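# Lift the carton with both hands and hold it

## Task

Grip the carton between the two hands and raise the whole of it at least three finger-widths above the table. Keep it steady in the air, touching nothing except the hands, when you end the scene. If any motor of either hand reads moving in hand_stopped_by at that point, the task counts as failed.

## Robot and tools

ROBOT. A humanoid upper body on a stand past the table's -x edge, facing about +x, with two arms: left_arm (the robot's left, on the +y side) carrying a left hand, and right_arm (toward -y) carrying a right hand. Each hand has five fingers. The left hand mirrors the right.

WORLD FRAME. All reported positions are in metres in one scene frame. The table top is z = 0, +z is up, +x runs across the table away from the robot, and the table's near edge is at x = 0.18. The pelvis sits 0.01 to 0.14 m above the table. Each shoulder is about 0.28 m above the pelvis and 0.06 m toward +x, offset 0.10 m toward +y (left) or -y (right). A hand point reaches no more than 0.62 m from its shoulder. The body may be slightly rotated or tilted, and printed positions grow less accurate at long reach.

HAND POINT FRAME. Each hand point sits 0.05 m in front of the palm, where index pad meets thumb tip in a pinch. Its +z runs along the straightened fingers (which extend 0.06 to 0.07 m past it), +y points out of the palm, and +x goes across the palm. On the right hand +x points away from the thumb; on the left hand +x points toward the thumb. A rigid bracket on the little-finger side of the wrist stands 0.03 m beyond the point along +y and 0.11 m across, and it can collide. With the thumb swung fully in front of the palm, a hand can wrap an object 0.035 to 0.08 m wide; turn the thumb before arriving.

ROW LAYOUT (28 numbers, each in [-1, 1], always all 28 even if one arm is idle): left dx, dy, dz, rx, ry, rz, then left little, ring, middle, index, thumb_bend, thumb_turn, force_limit, speed; then the same 14 for the right arm and hand. dx..rz are an offset, not a pose: the target relative to that hand point's measured pose at the start of the action, expressed in the hand point's own axes. 1.0 equals 0.6 m for dx/dy/dz and 180 degrees for the rotation; rx, ry, rz form a single rotation vector. Per control step the controller clips the command to within 70 mm and 16 degrees of the current measured pose, so large offsets need several actions.

HAND NUMBERS are absolute targets, not offsets. Fingers: +1 straight, -1 curled into the palm. thumb_bend: +1 straight, -1 fully bent. thumb_turn: +1 beside the palm, -1 in front of it. A pinch is roughly index -0.22, thumb_bend -0.75, thumb_turn -0.57. force_limit maps -1..+1 linearly to about 0..10 N at the fingertip (0..15 N for the two thumb motors) and only stops closing motion. speed maps -1..+1 to near zero..full (full travel in 0.6 s); close at -0.9 or below for a soft grip. There is no 'unchanged' value: to keep a hand as is, resend its last eight numbers, or before any were sent, its hand_measured six plus hand_force_limit and hand_speed. A motor only starts when its target changes by 0.01 or more; it locks on reaching target or force_limit.

TOOLS.
execute_actions(actions): a list of actions; each action is a list of up to 15 rows, each row one step of 1/30 s, with the last row held to fill 15 steps. All rows in an action are offsets from that action's starting pose, not from each other. An empty list just returns state and images.
move(target, speed, blocking): target is one 28-number row whose offsets count from the pose in the most recent result that showed one; both hand points travel straight lines finishing together, 0.5 to 10 s. speed is m/s, 0.002 to 0.5 (default 0.25); turning is capped at twice that in rad/s. Paths ignore obstacles and the other arm, and the hand may overshoot the speed. blocking=false returns after 0.5 s; then use wait or stop before any other motion command. The result adds a move: line (done, off_target, moving, held, fault) with limits such as paced or held, and each hand point's remaining distance.
wait(seconds): 0 to 10; arms keep their last command.
stop(): brakes a running move.
zoom_image(camera, region): camera is cam_head, cam_high, cam_left_wrist or cam_right_wrist; region [x0, y0, x1, y1] in pixels, at most 504 by 504. All images are 896x504.
show_instructions(): shows the reference pages.
finished_scene(scene): ends the current scene (give its number); irreversible.

RESULT LINES. Each arm's end_effector_position and end_effector_quat_wxyz; Hand target (pose the controller now drives toward); pose unreachable (clearance check altered a command); hand_measured, hand_stopped_by (moving, target, force, stalled, fault), hand_load_n (positive when pushed open; near zero means grip lost), hand_force_limit, hand_speed, all in motor order; joint positions and torques; MOTOR HOT warnings from 90 C and OVER-TEMPERATURE FAULT at 120 C, when that arm drops.

AVOID. Knocking anything off the table; dropping or sliding the carton; arms or hands striking or pressing on each other; heavy contact torques (wrist pitch and yaw allow only 4.35 N m, other joints 21.7 N m), which freeze that arm for 10 s; ending with any finger motor still moving. Favour smooth, low-effort motion.

Each tool is called after "Emit:" by a JSON object that holds its "method" and its "body".

Reference images:

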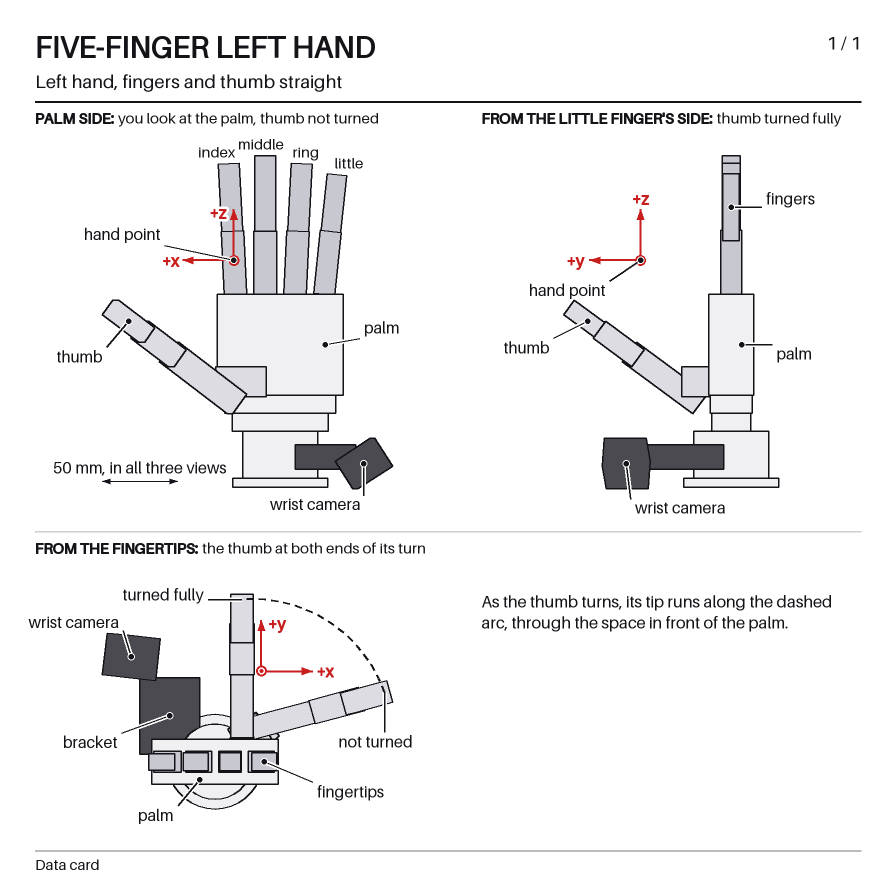

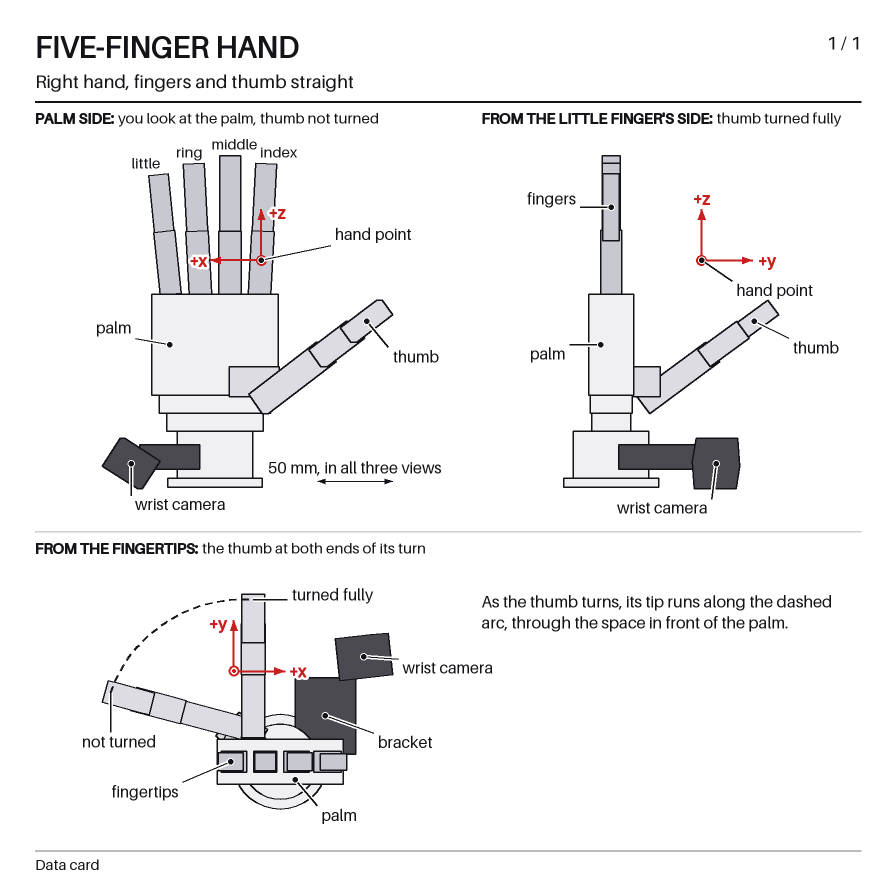

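## Session

Emit:
{"method": "execute_actions", "body": {"actions": []}}

Scene clock: 0.00 s.
left_arm: end_effector_position=(+0.1321, +0.1124, +0.4444) hand_measured=(+1.000, +1.000, +1.000, +1.000, +1.000, +1.000) hand_load_n=(+0.0, +0.0, +0.0, +0.0, +0.0, +0.0) hand_stopped_by=(target, target, target, target, target, target) hand_force_limit=0.00 hand_speed=-0.80 end_effector_quat_wxyz=(+0.048, -0.027, -0.195, +0.979) | right_arm: end_effector_position=(+0.1415, -0.1021, +0.4470) hand_measured=(+1.000, +1.000, +1.000, +1.000, +1.000, +1.000) hand_load_n=(+0.0, +0.0, +0.0, +0.0, +0.0, +0.0) hand_stopped_by=(target, target, target, target, target, target) hand_force_limit=0.00 hand_speed=-0.80 end_effector_quat_wxyz=(+0.984, -0.155, -0.008, +0.088)
Joint positions: left_arm=[-0.17   0.509  0.32  -0.657 -0.599 -1.011 -0.384] | right_arm=[-0.15  -0.456 -0.207 -0.636  0.535 -1.05   0.292]
Joint velocities: left_arm=[-0.006  0.     0.005  0.     0.008  0.     0.   ] | right_arm=[ 0.002  0.002 -0.002  0.    -0.002  0.     0.   ]
Joint torques (N m, as the arm reports them, + toward a larger angle): no reading
Hand target (left_arm): +0.132, +0.112, +0.444; +0.048, -0.027, -0.195, +0.979
Hand target (right_arm): +0.142, -0.102, +0.447; +0.984, -0.155, -0.008, +0.088

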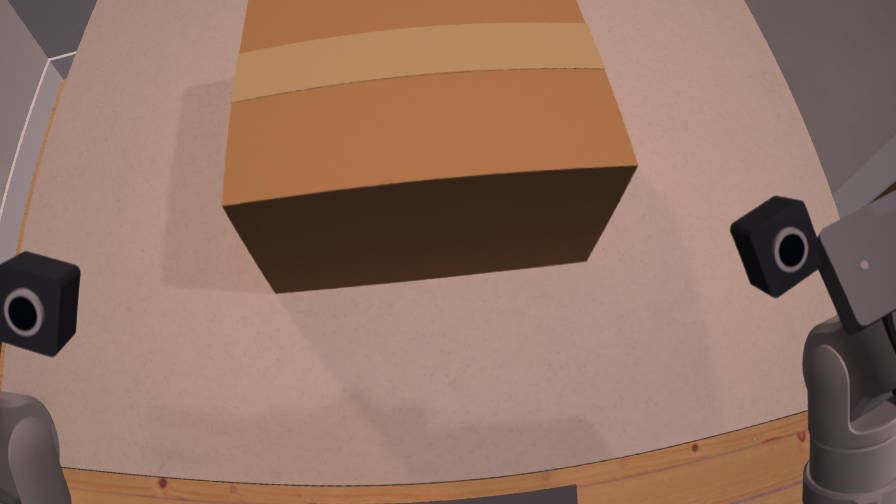

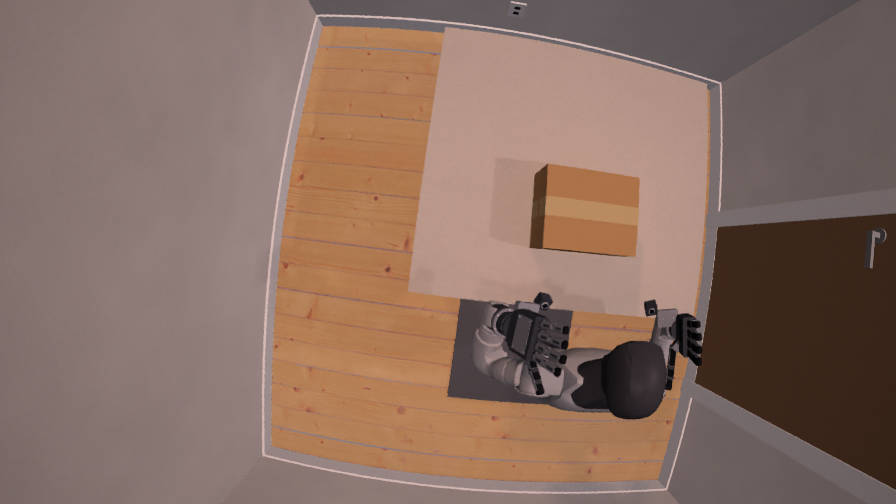

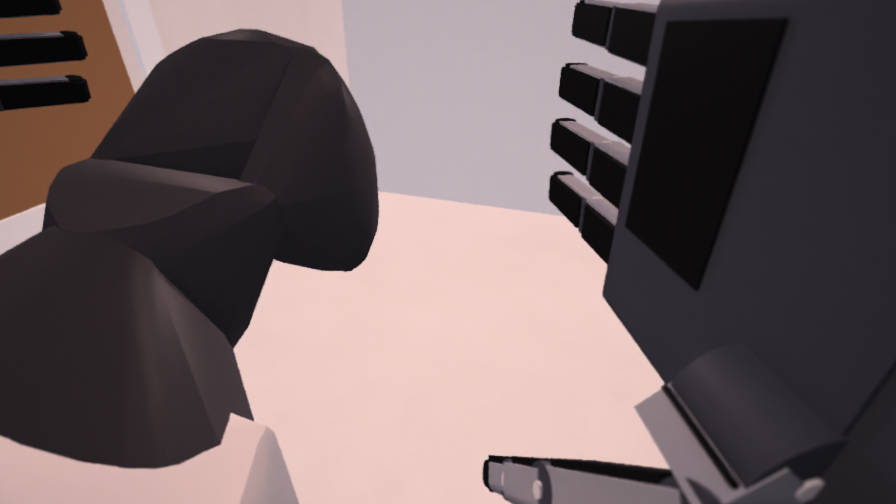

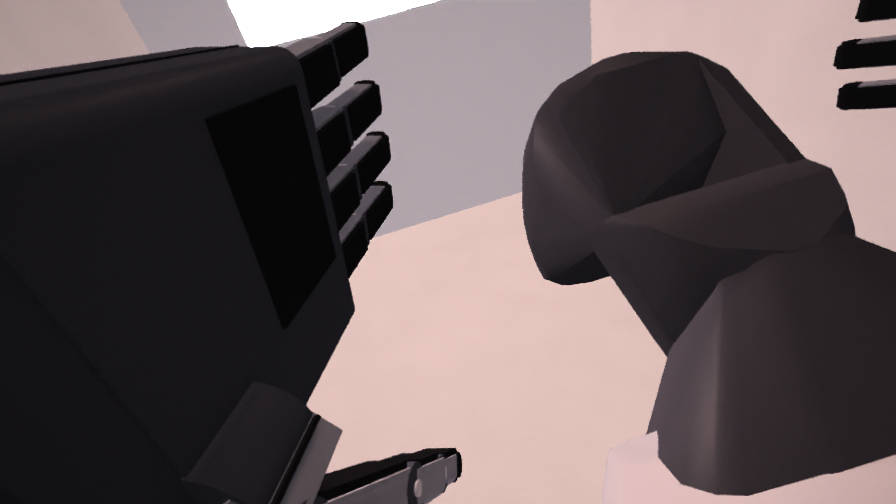

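Emit:
{"method": "move", "body": {"target": [-0.482,0.017,-0.547,0.123,-0.510,-0.075,1,1,1,1,1,1,0,-0.8,0.472,-0.07,-0.542,0.122,0.499,0.034,1,1,1,1,1,1,0,-0.8]}}

Scene clock: 15.03 s.
left_arm: end_effector_position=(+0.4458, +0.1907, +0.1507) hand_measured=(+1.000, +1.000, +1.000, +1.000, +1.000, +1.000) hand_load_n=(+0.0, +0.0, +0.0, +0.0, +0.0, +0.0) hand_stopped_by=(target, target, target, target, target, target) hand_force_limit=0.00 hand_speed=-0.80 end_effector_quat_wxyz=(+0.010, +0.705, -0.004, +0.709) | right_arm: end_effector_position=(+0.4411, -0.2075, +0.1510) hand_measured=(+1.000, +1.000, +1.000, +1.000, +1.000, +1.000) hand_load_n=(+0.0, +0.0, +0.0, +0.0, +0.0, +0.0) hand_stopped_by=(target, target, target, target, target, target) hand_force_limit=0.00 hand_speed=-0.80 end_effector_quat_wxyz=(+0.713, +0.007, +0.701, -0.027)
Joint positions: left_arm=[-0.258  0.402  0.106  0.286 -0.4   -0.266 -0.17 ] | right_arm=[-0.209 -0.458 -0.069  0.344  0.473 -0.381  0.097]
Joint velocities: left_arm=[-0.008  0.011  0.002  0.    -0.014  0.     0.   ] | right_arm=[ 0.008  0.     0.    -0.002 -0.006  0.     0.   ]
Joint torques (N m, as the arm reports them, + toward a larger angle): left_arm=[-1.25  2.23  1.09 -2.34 -0.04 -1.16  0.03] | right_arm=[-2.3  -4.75 -2.67 -2.23  0.5  -1.36 -0.11]
Hand target (left_arm): +0.446, +0.191, +0.149; +0.008, +0.707, -0.005, +0.707
Hand target (right_arm): +0.441, -0.207, +0.150; +0.711, +0.004, +0.702, -0.029
Off the commanded pose (left_arm): 0.008 m, 1 deg.
Off the commanded pose (right_arm): 0.017 m, 3 deg.
move: off_target (left_arm, right_arm)
camera_calibration (this result's frames):
cam_left_wrist: T_world_to_cam=[[-0.0576385, 0.998074, 0.0229451, -0.170132], [-0.518232, -0.0495562, 0.853803, 0.106041], [0.853296, 0.0373211, 0.52009, -0.334645], [0, 0, 0, 1]] pos_world=[0.330699, 0.187549, 0.0874113]
cam_right_wrist: T_world_to_cam=[[0.178729, 0.983529, 0.0269502, 0.13331], [-0.585443, 0.0842934, 0.806319, 0.156213], [0.790767, -0.15989, 0.590866, -0.329319], [0, 0, 0, 1]] pos_world=[0.328042, -0.196937, 0.0650331]

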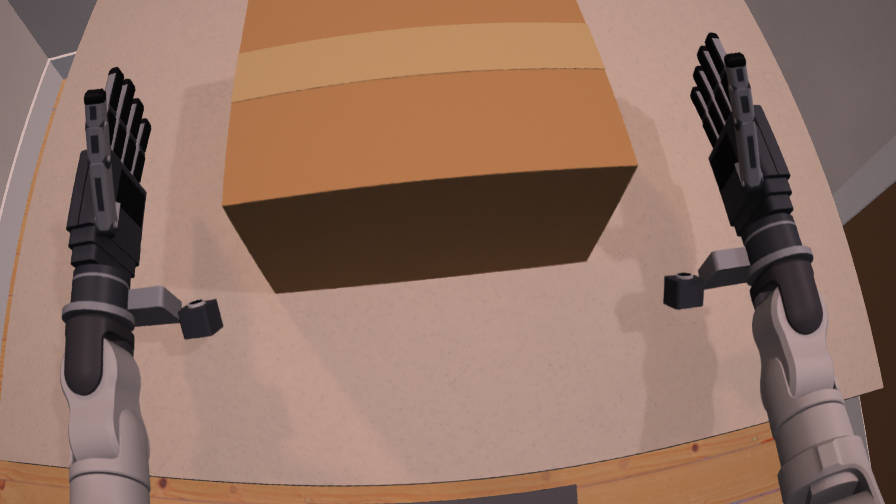

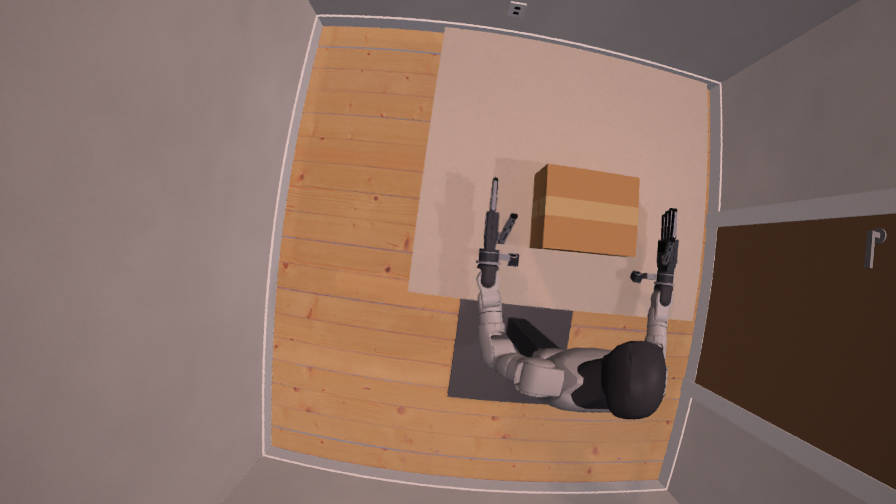

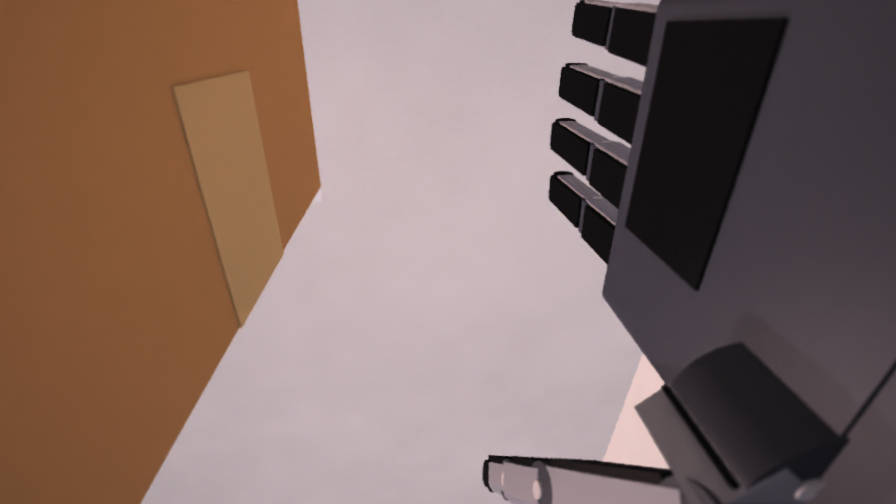

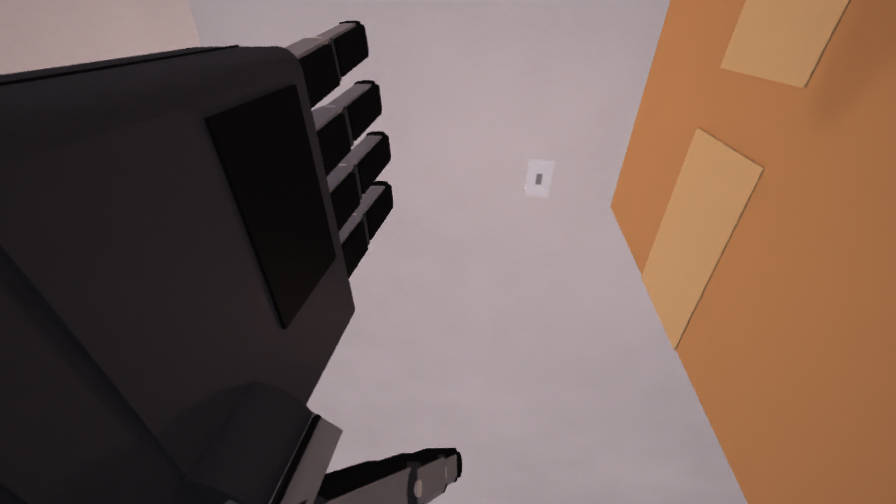

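Emit:
{"method": "move", "body": {"target": [0,0.13,-0.025,0,0,0,1,1,1,1,1,1,0,-0.8,0,0.15,-0.01,0,0,0,1,1,1,1,1,1,0,-0.8], "speed": 0.08}}

Scene clock: 18.83 s.
left_arm: end_effector_position=(+0.4309, +0.1134, +0.1577) hand_measured=(+1.000, +1.000, +1.000, +1.000, +1.000, +1.000) hand_load_n=(+0.0, +0.0, +0.0, +0.0, +0.0, +0.0) hand_stopped_by=(target, target, target, target, target, target) hand_force_limit=0.00 hand_speed=-0.80 end_effector_quat_wxyz=(+0.010, +0.700, -0.001, +0.714) | right_arm: end_effector_position=(+0.4358, -0.1206, +0.1460) hand_measured=(+1.000, +1.000, +1.000, +1.000, +1.000, +1.000) hand_load_n=(+0.0, +0.0, +0.0, +0.0, +0.0, +0.0) hand_stopped_by=(target, target, target, target, target, target) hand_force_limit=0.00 hand_speed=-0.80 end_effector_quat_wxyz=(+0.710, +0.015, +0.704, -0.023)
Joint positions: left_arm=[-0.166  0.24  -0.084  0.014 -0.216 -0.178  0.098] | right_arm=[-0.168 -0.278  0.134  0.113  0.259 -0.276 -0.215]
Joint velocities: left_arm=[-0.006 -0.003  0.003 -0.011 -0.012  0.     0.004] | right_arm=[-0.003 -0.003  0.     0.    -0.002  0.    -0.004]
Joint torques (N m, as the arm reports them, + toward a larger angle): left_arm=[-0.9   0.94  0.42 -2.57  0.3  -1.13 -0.01] | right_arm=[-2.02 -2.25 -1.98 -2.78  0.31 -1.36 -0.12]
Hand target (left_arm): +0.431, +0.113, +0.157; +0.009, +0.701, -0.002, +0.713
Hand target (right_arm): +0.435, -0.120, +0.145; +0.709, +0.013, +0.704, -0.025
Off the commanded pose (left_arm): 0.007 m, 1 deg.
Off the commanded pose (right_arm): 0.005 m, 1 deg.
move: off_target (left_arm, right_arm)
camera_calibration (this result's frames):
cam_left_wrist: T_world_to_cam=[[-0.0623644, 0.997923, 0.0161595, -0.0908386], [-0.531438, -0.0469078, 0.845798, 0.0951098], [0.844799, 0.0441599, 0.533259, -0.321955], [0, 0, 0, 1]] pos_world=[0.316867, 0.109329, 0.0927098]
cam_right_wrist: T_world_to_cam=[[0.184626, 0.981872, 0.0429074, 0.0438604], [-0.578177, 0.0732059, 0.81262, 0.144369], [0.794748, -0.174839, 0.581212, -0.310458], [0, 0, 0, 1]] pos_world=[0.322109, -0.107914, 0.061243]

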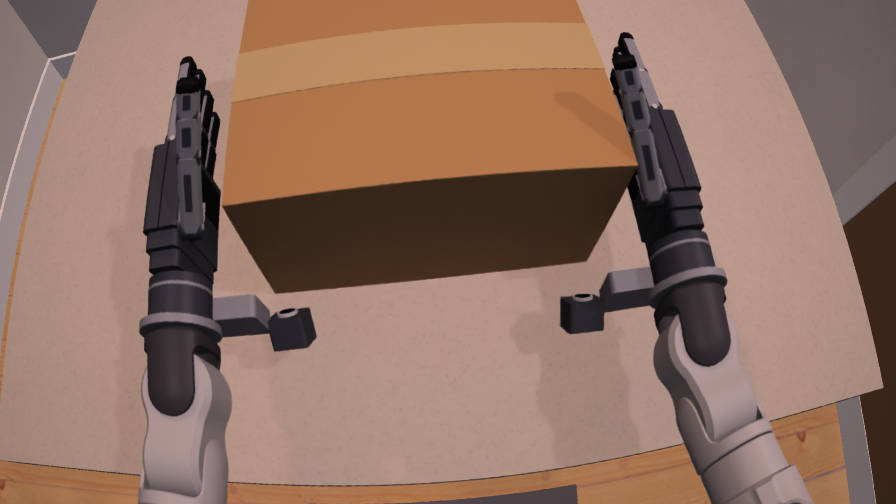

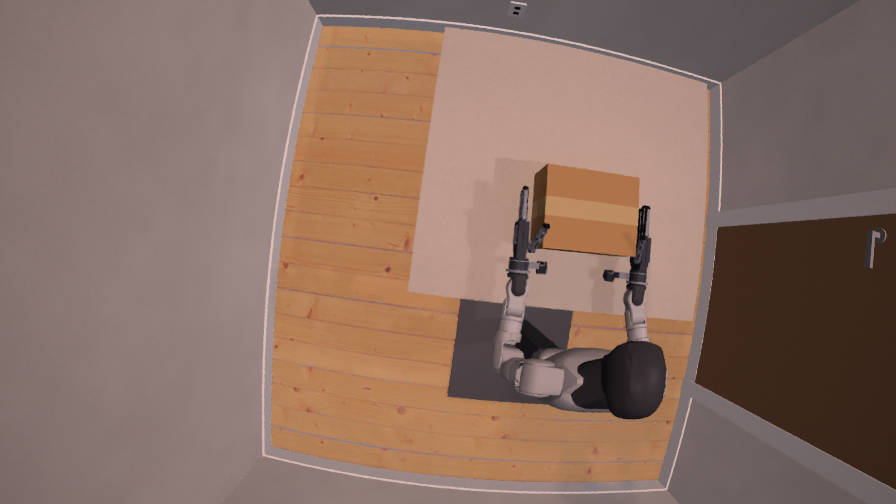

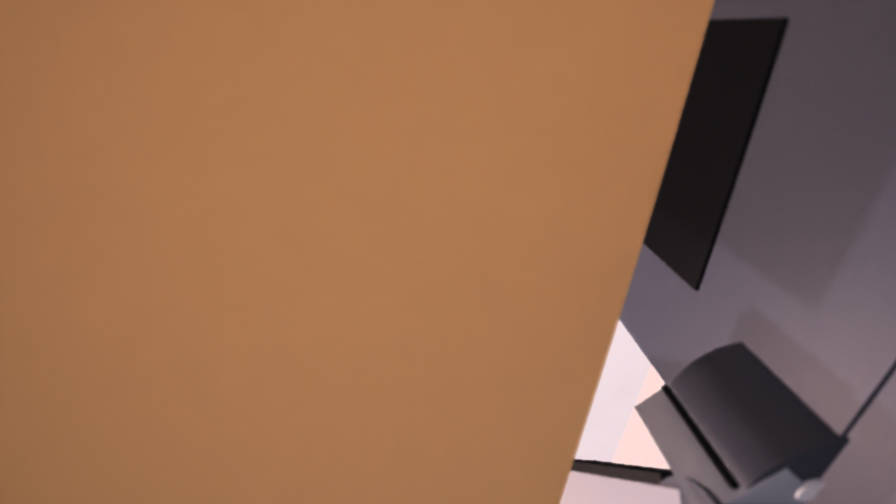

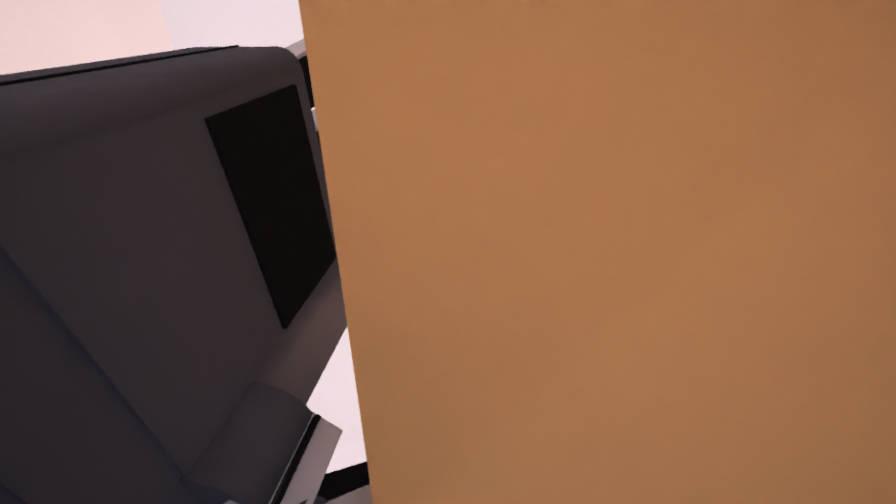

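Emit:
{"method": "move", "body": {"target": [-0.015,0.075,0.012,0,0,0,0.85,0.85,0.85,0.85,1,1,0.5,-0.5,0,0.085,0.012,0,0,0,0.85,0.85,0.85,0.85,1,1,0.5,-0.5], "speed": 0.03}}

Scene clock: 28.80 s.
left_arm: end_effector_position=(+0.4416, +0.1122, +0.1584) hand_measured=(+0.850, +0.850, +0.850, +0.850, +1.000, +1.000) hand_load_n=(+0.0, +0.0, +0.0, +0.0, +0.0, +0.5) hand_stopped_by=(target, target, target, target, target, target) hand_force_limit=0.50 hand_speed=-0.50 end_effector_quat_wxyz=(-0.032, +0.689, +0.040, +0.723) | right_arm: end_effector_position=(+0.4462, -0.1198, +0.1443) hand_measured=(+0.850, +0.850, +0.850, +0.850, +1.000, +1.000) hand_load_n=(+0.0, +0.0, +0.0, +0.0, -0.5, +0.5) hand_stopped_by=(target, target, target, target, target, target) hand_force_limit=0.50 hand_speed=-0.50 end_effector_quat_wxyz=(+0.705, +0.067, +0.703, -0.068)
Joint positions: left_arm=[-0.215  0.207 -0.17   0.077 -0.166 -0.231  0.305] | right_arm=[-0.225 -0.268  0.261  0.136  0.251 -0.272 -0.483]
Joint velocities: left_arm=[-0.008  0.049 -0.054  0.    -0.043 -0.012  0.055] | right_arm=[-0.032 -0.075  0.101  0.005  0.08  -0.029 -0.081]
Joint torques (N m, as the arm reports them, + toward a larger angle): left_arm=[-2.12 -2.47 -5.95 -2.43  1.93 -0.47 -2.12] | right_arm=[-3.95  2.27  5.03 -2.82 -0.64 -0.68  1.45]
Hand target (left_arm): +0.436, +0.071, +0.154; +0.009, +0.696, -0.000, +0.718
Hand target (right_arm): +0.441, -0.071, +0.144; +0.707, +0.019, +0.706, -0.019
Off the commanded pose (left_arm): 0.045 m, 7 deg.
Off the commanded pose (right_arm): 0.050 m, 8 deg.
move: off_target (left_arm, right_arm)
camera_calibration (this result's frames):
cam_left_wrist: T_world_to_cam=[[-0.179289, 0.983691, 0.0143849, -0.0355161], [-0.54402, -0.111316, 0.831656, 0.115154], [0.819694, 0.141281, 0.555105, -0.334527], [0, 0, 0, 1]] pos_world=[0.330488, 0.0950178, 0.09044]
cam_right_wrist: T_world_to_cam=[[0.316216, 0.94722, 0.0527389, -0.0230766], [-0.560726, 0.14177, 0.815774, 0.151694], [0.765241, -0.287533, 0.575961, -0.317107], [0, 0, 0, 1]] pos_world=[0.335019, -0.0908258, 0.0601102]

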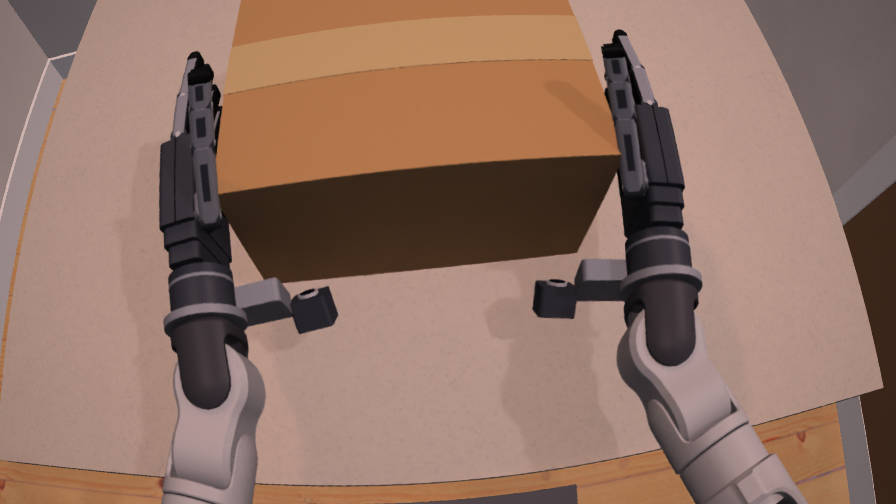

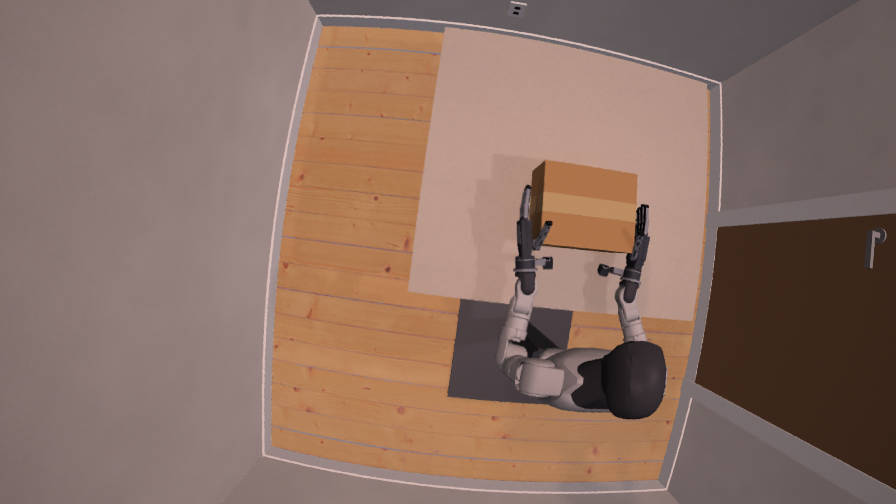

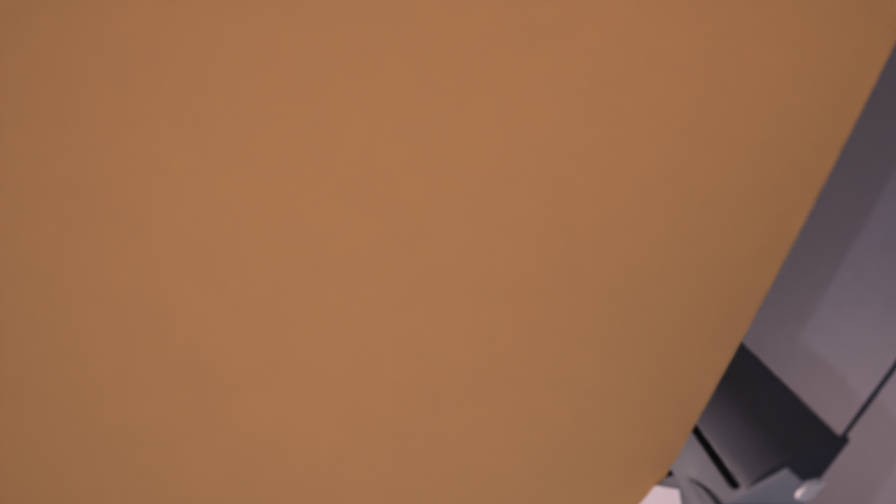

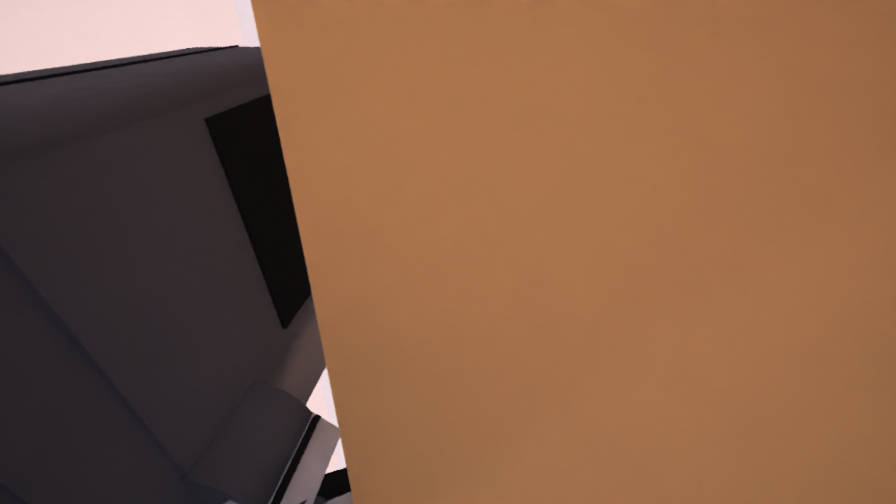

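Emit:
{"method": "move", "body": {"target": [-0.01,-0.05,0.02,-0.05,0,0,0.6,0.6,0.6,0.6,1,1,0.5,-0.5,0,-0.05,0.015,-0.05,0,0,0.6,0.6,0.6,0.6,1,1,0.5,-0.5], "speed": 0.05}}

Scene clock: 33.83 s.
left_arm: end_effector_position=(+0.4493, +0.1414, +0.1464) hand_measured=(+0.600, +0.600, +0.600, +0.600, +1.000, +1.000) hand_load_n=(+0.0, +0.0, +0.0, +0.0, +0.0, +0.0) hand_stopped_by=(target, target, target, target, target, target) hand_force_limit=0.50 hand_speed=-0.50 end_effector_quat_wxyz=(+0.023, +0.695, -0.021, +0.718) | right_arm: end_effector_position=(+0.4518, -0.1471, +0.1466) hand_measured=(+0.600, +0.600, +0.600, +0.600, +1.000, +1.000) hand_load_n=(+0.0, +0.0, +0.0, +0.0, +0.0, +0.0) hand_stopped_by=(target, target, target, target, target, target) hand_force_limit=0.50 hand_speed=-0.50 end_effector_quat_wxyz=(+0.710, +0.006, +0.704, -0.013)
Joint positions: left_arm=[-0.298  0.358 -0.064  0.317 -0.352 -0.35  -0.041] | right_arm=[-0.258 -0.424  0.162  0.268  0.431 -0.356 -0.148]
Joint velocities: left_arm=[ 0.003  0.003  0.002 -0.008 -0.005 -0.001 -0.011] | right_arm=[-0.014 -0.003  0.003  0.002  0.011  0.     0.012]
Joint torques (N m, as the arm reports them, + toward a larger angle): left_arm=[-1.23  1.68  1.18 -2.31 -0.55 -1.23 -0.2 ] | right_arm=[-2.63 -3.37 -3.01 -2.    0.64 -1.59  0.  ]
Hand target (left_arm): +0.450, +0.142, +0.148; +0.024, +0.694, -0.019, +0.720
Hand target (right_arm): +0.452, -0.148, +0.148; +0.711, +0.008, +0.703, -0.012
Off the commanded pose (left_arm): 0.007 m, 1 deg.
Off the commanded pose (right_arm): 0.005 m, 1 deg.
move: off_target (left_arm, right_arm)
camera_calibration (this result's frames):
cam_left_wrist: T_world_to_cam=[[-0.0158397, 0.999532, 0.0261707, -0.140066], [-0.544534, -0.0305753, 0.838181, 0.120479], [0.838589, -0.000974308, 0.544764, -0.325209], [0, 0, 0, 1]] pos_world=[0.336103, 0.143367, 0.0798447]
cam_right_wrist: T_world_to_cam=[[0.157905, 0.986486, 0.0437247, 0.0795331], [-0.58042, 0.0569016, 0.812327, 0.153778], [0.798861, -0.153649, 0.581562, -0.326861], [0, 0, 0, 1]] pos_world=[0.337814, -0.13743, 0.0616939]

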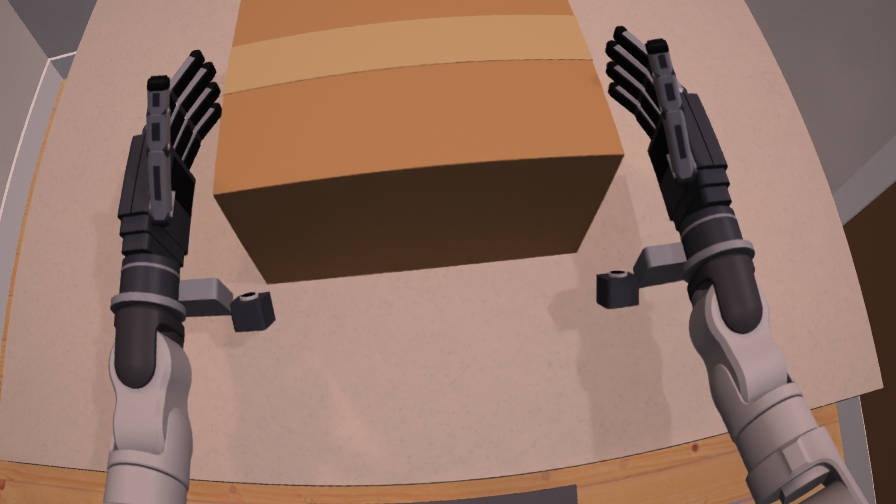

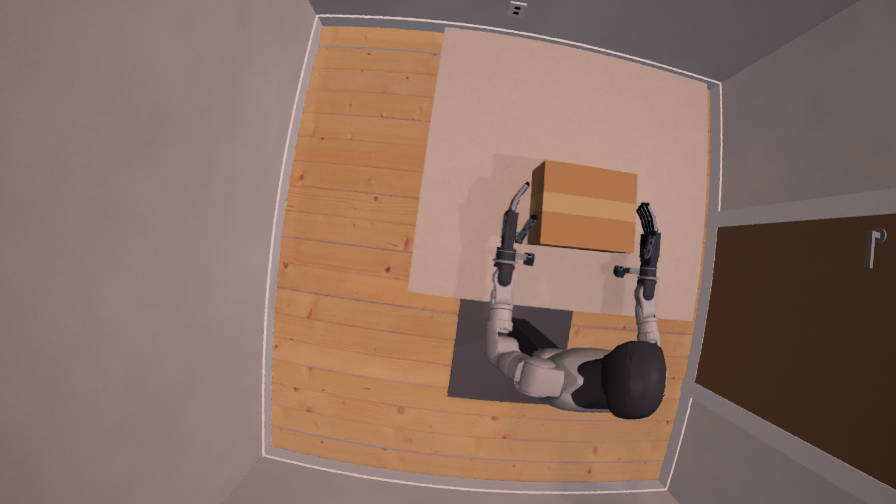

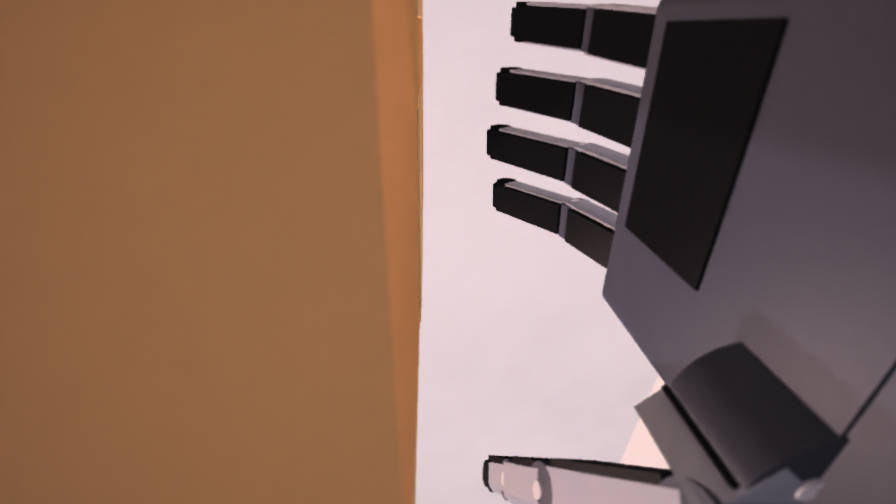

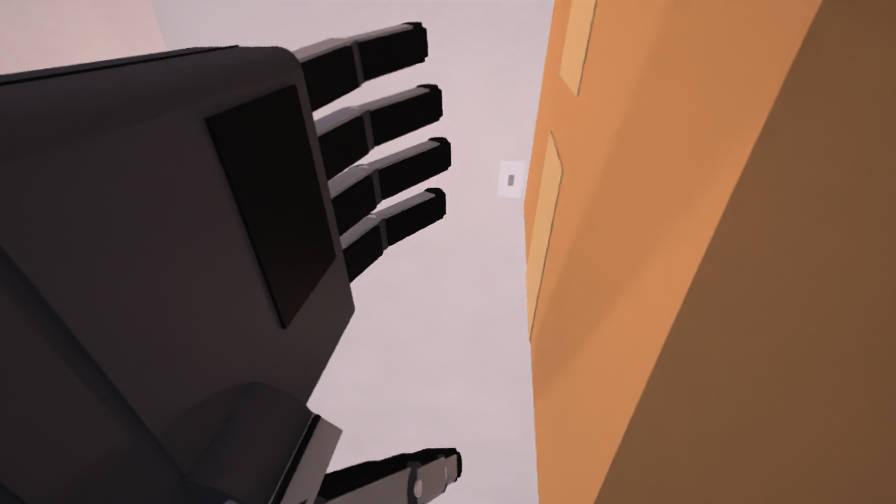

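Emit:
{"method": "move", "body": {"target": [0,0.085,0,0,0,0,0.6,0.6,0.6,0.6,1,1,0.5,-0.5,0,0.095,0.012,0,0,0,0.6,0.6,0.6,0.6,1,1,0.5,-0.5], "speed": 0.03}}

Scene clock: 38.03 s.
left_arm: end_effector_position=(+0.4506, +0.1097, +0.1507) hand_measured=(+0.600, +0.600, +0.600, +0.600, +1.000, +1.000) hand_load_n=(+0.0, +0.0, +4.0, +0.0, +0.0, +0.0) hand_stopped_by=(target, target, target, target, target, target) hand_force_limit=0.50 hand_speed=-0.50 end_effector_quat_wxyz=(+0.003, +0.692, -0.000, +0.722) | right_arm: end_effector_position=(+0.4582, -0.1111, +0.1422) hand_measured=(+0.600, +0.600, +0.600, +0.600, +1.000, +1.000) hand_load_n=(+0.0, +0.0, +0.0, +0.0, +0.0, +0.5) hand_stopped_by=(target, target, target, target, target, target) hand_force_limit=0.50 hand_speed=-0.50 end_effector_quat_wxyz=(+0.707, +0.030, +0.706, -0.029)
Joint positions: left_arm=[-0.292  0.286 -0.176  0.222 -0.259 -0.305  0.177] | right_arm=[-0.303 -0.328  0.277  0.243  0.339 -0.315 -0.361]
Joint velocities: left_arm=[ 0.     0.017 -0.023  0.003 -0.006  0.     0.017] | right_arm=[-0.002 -0.021  0.02   0.     0.005  0.    -0.027]
Joint torques (N m, as the arm reports them, + toward a larger angle): left_arm=[-1.37 -0.27 -1.71 -2.9   0.68 -1.1  -1.19] | right_arm=[-3.73 -0.57  0.23 -2.64  0.   -0.95  0.44]
Hand target (left_arm): +0.447, +0.092, +0.150; +0.022, +0.692, -0.020, +0.722
Hand target (right_arm): +0.457, -0.091, +0.143; +0.707, +0.010, +0.707, -0.011
Off the commanded pose (left_arm): 0.020 m, 3 deg.
Off the commanded pose (right_arm): 0.021 m, 3 deg.
move: off_target (left_arm, right_arm)
camera_calibration (this result's frames):
cam_left_wrist: T_world_to_cam=[[-0.0742981, 0.996926, 0.0248509, -0.0816686], [-0.549883, -0.0617448, 0.832956, 0.123217], [0.83193, 0.0482219, 0.552781, -0.332219], [0, 0, 0, 1]] pos_world=[0.33807, 0.105046, 0.0830393]
cam_right_wrist: T_world_to_cam=[[0.213597, 0.975391, 0.0546757, 0.0148733], [-0.569794, 0.0789242, 0.817989, 0.15581], [0.793543, -0.205873, 0.57263, -0.326071], [0, 0, 0, 1]] pos_world=[0.344354, -0.0939337, 0.0584542]

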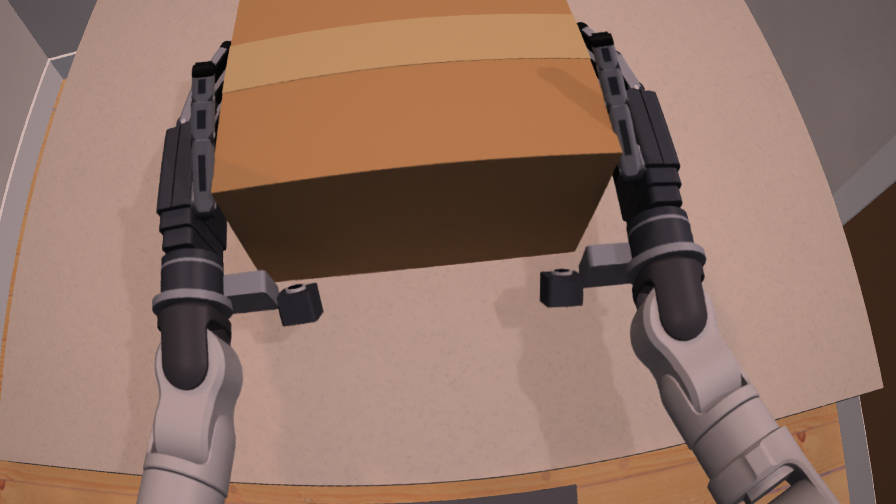

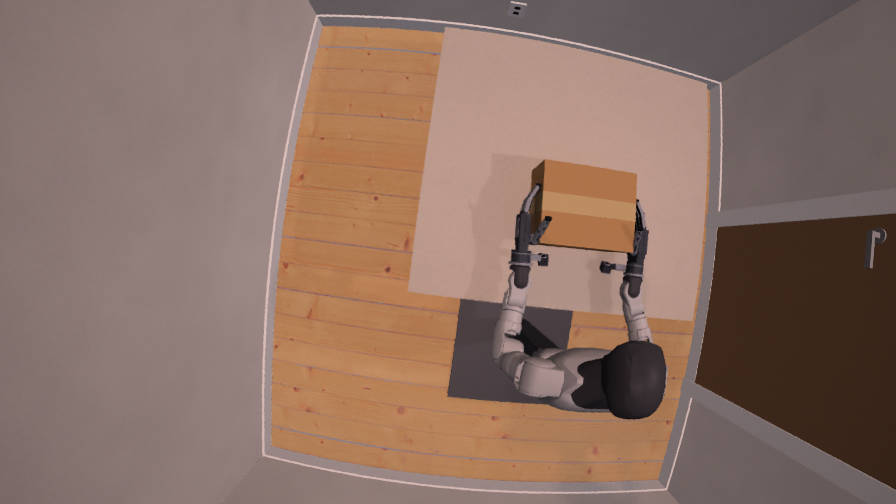

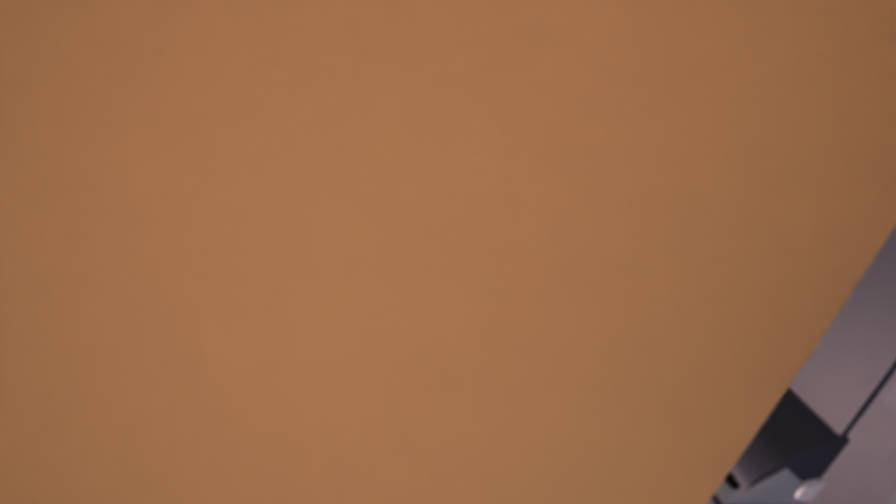

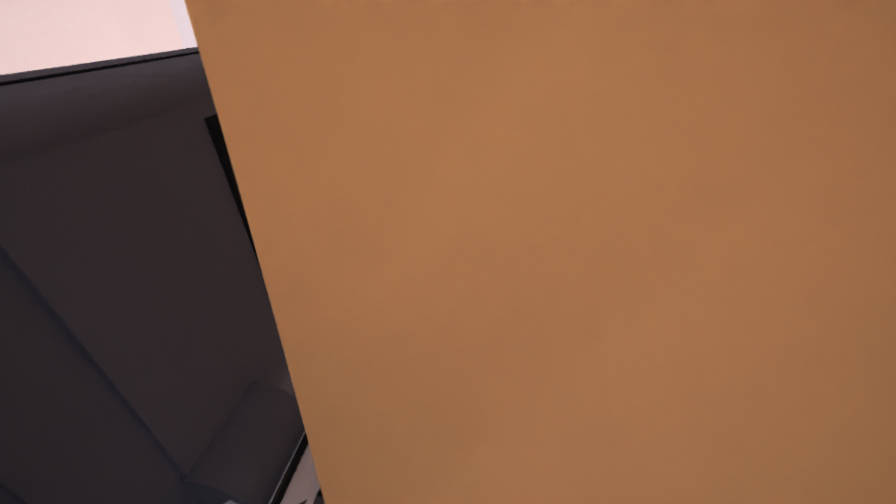

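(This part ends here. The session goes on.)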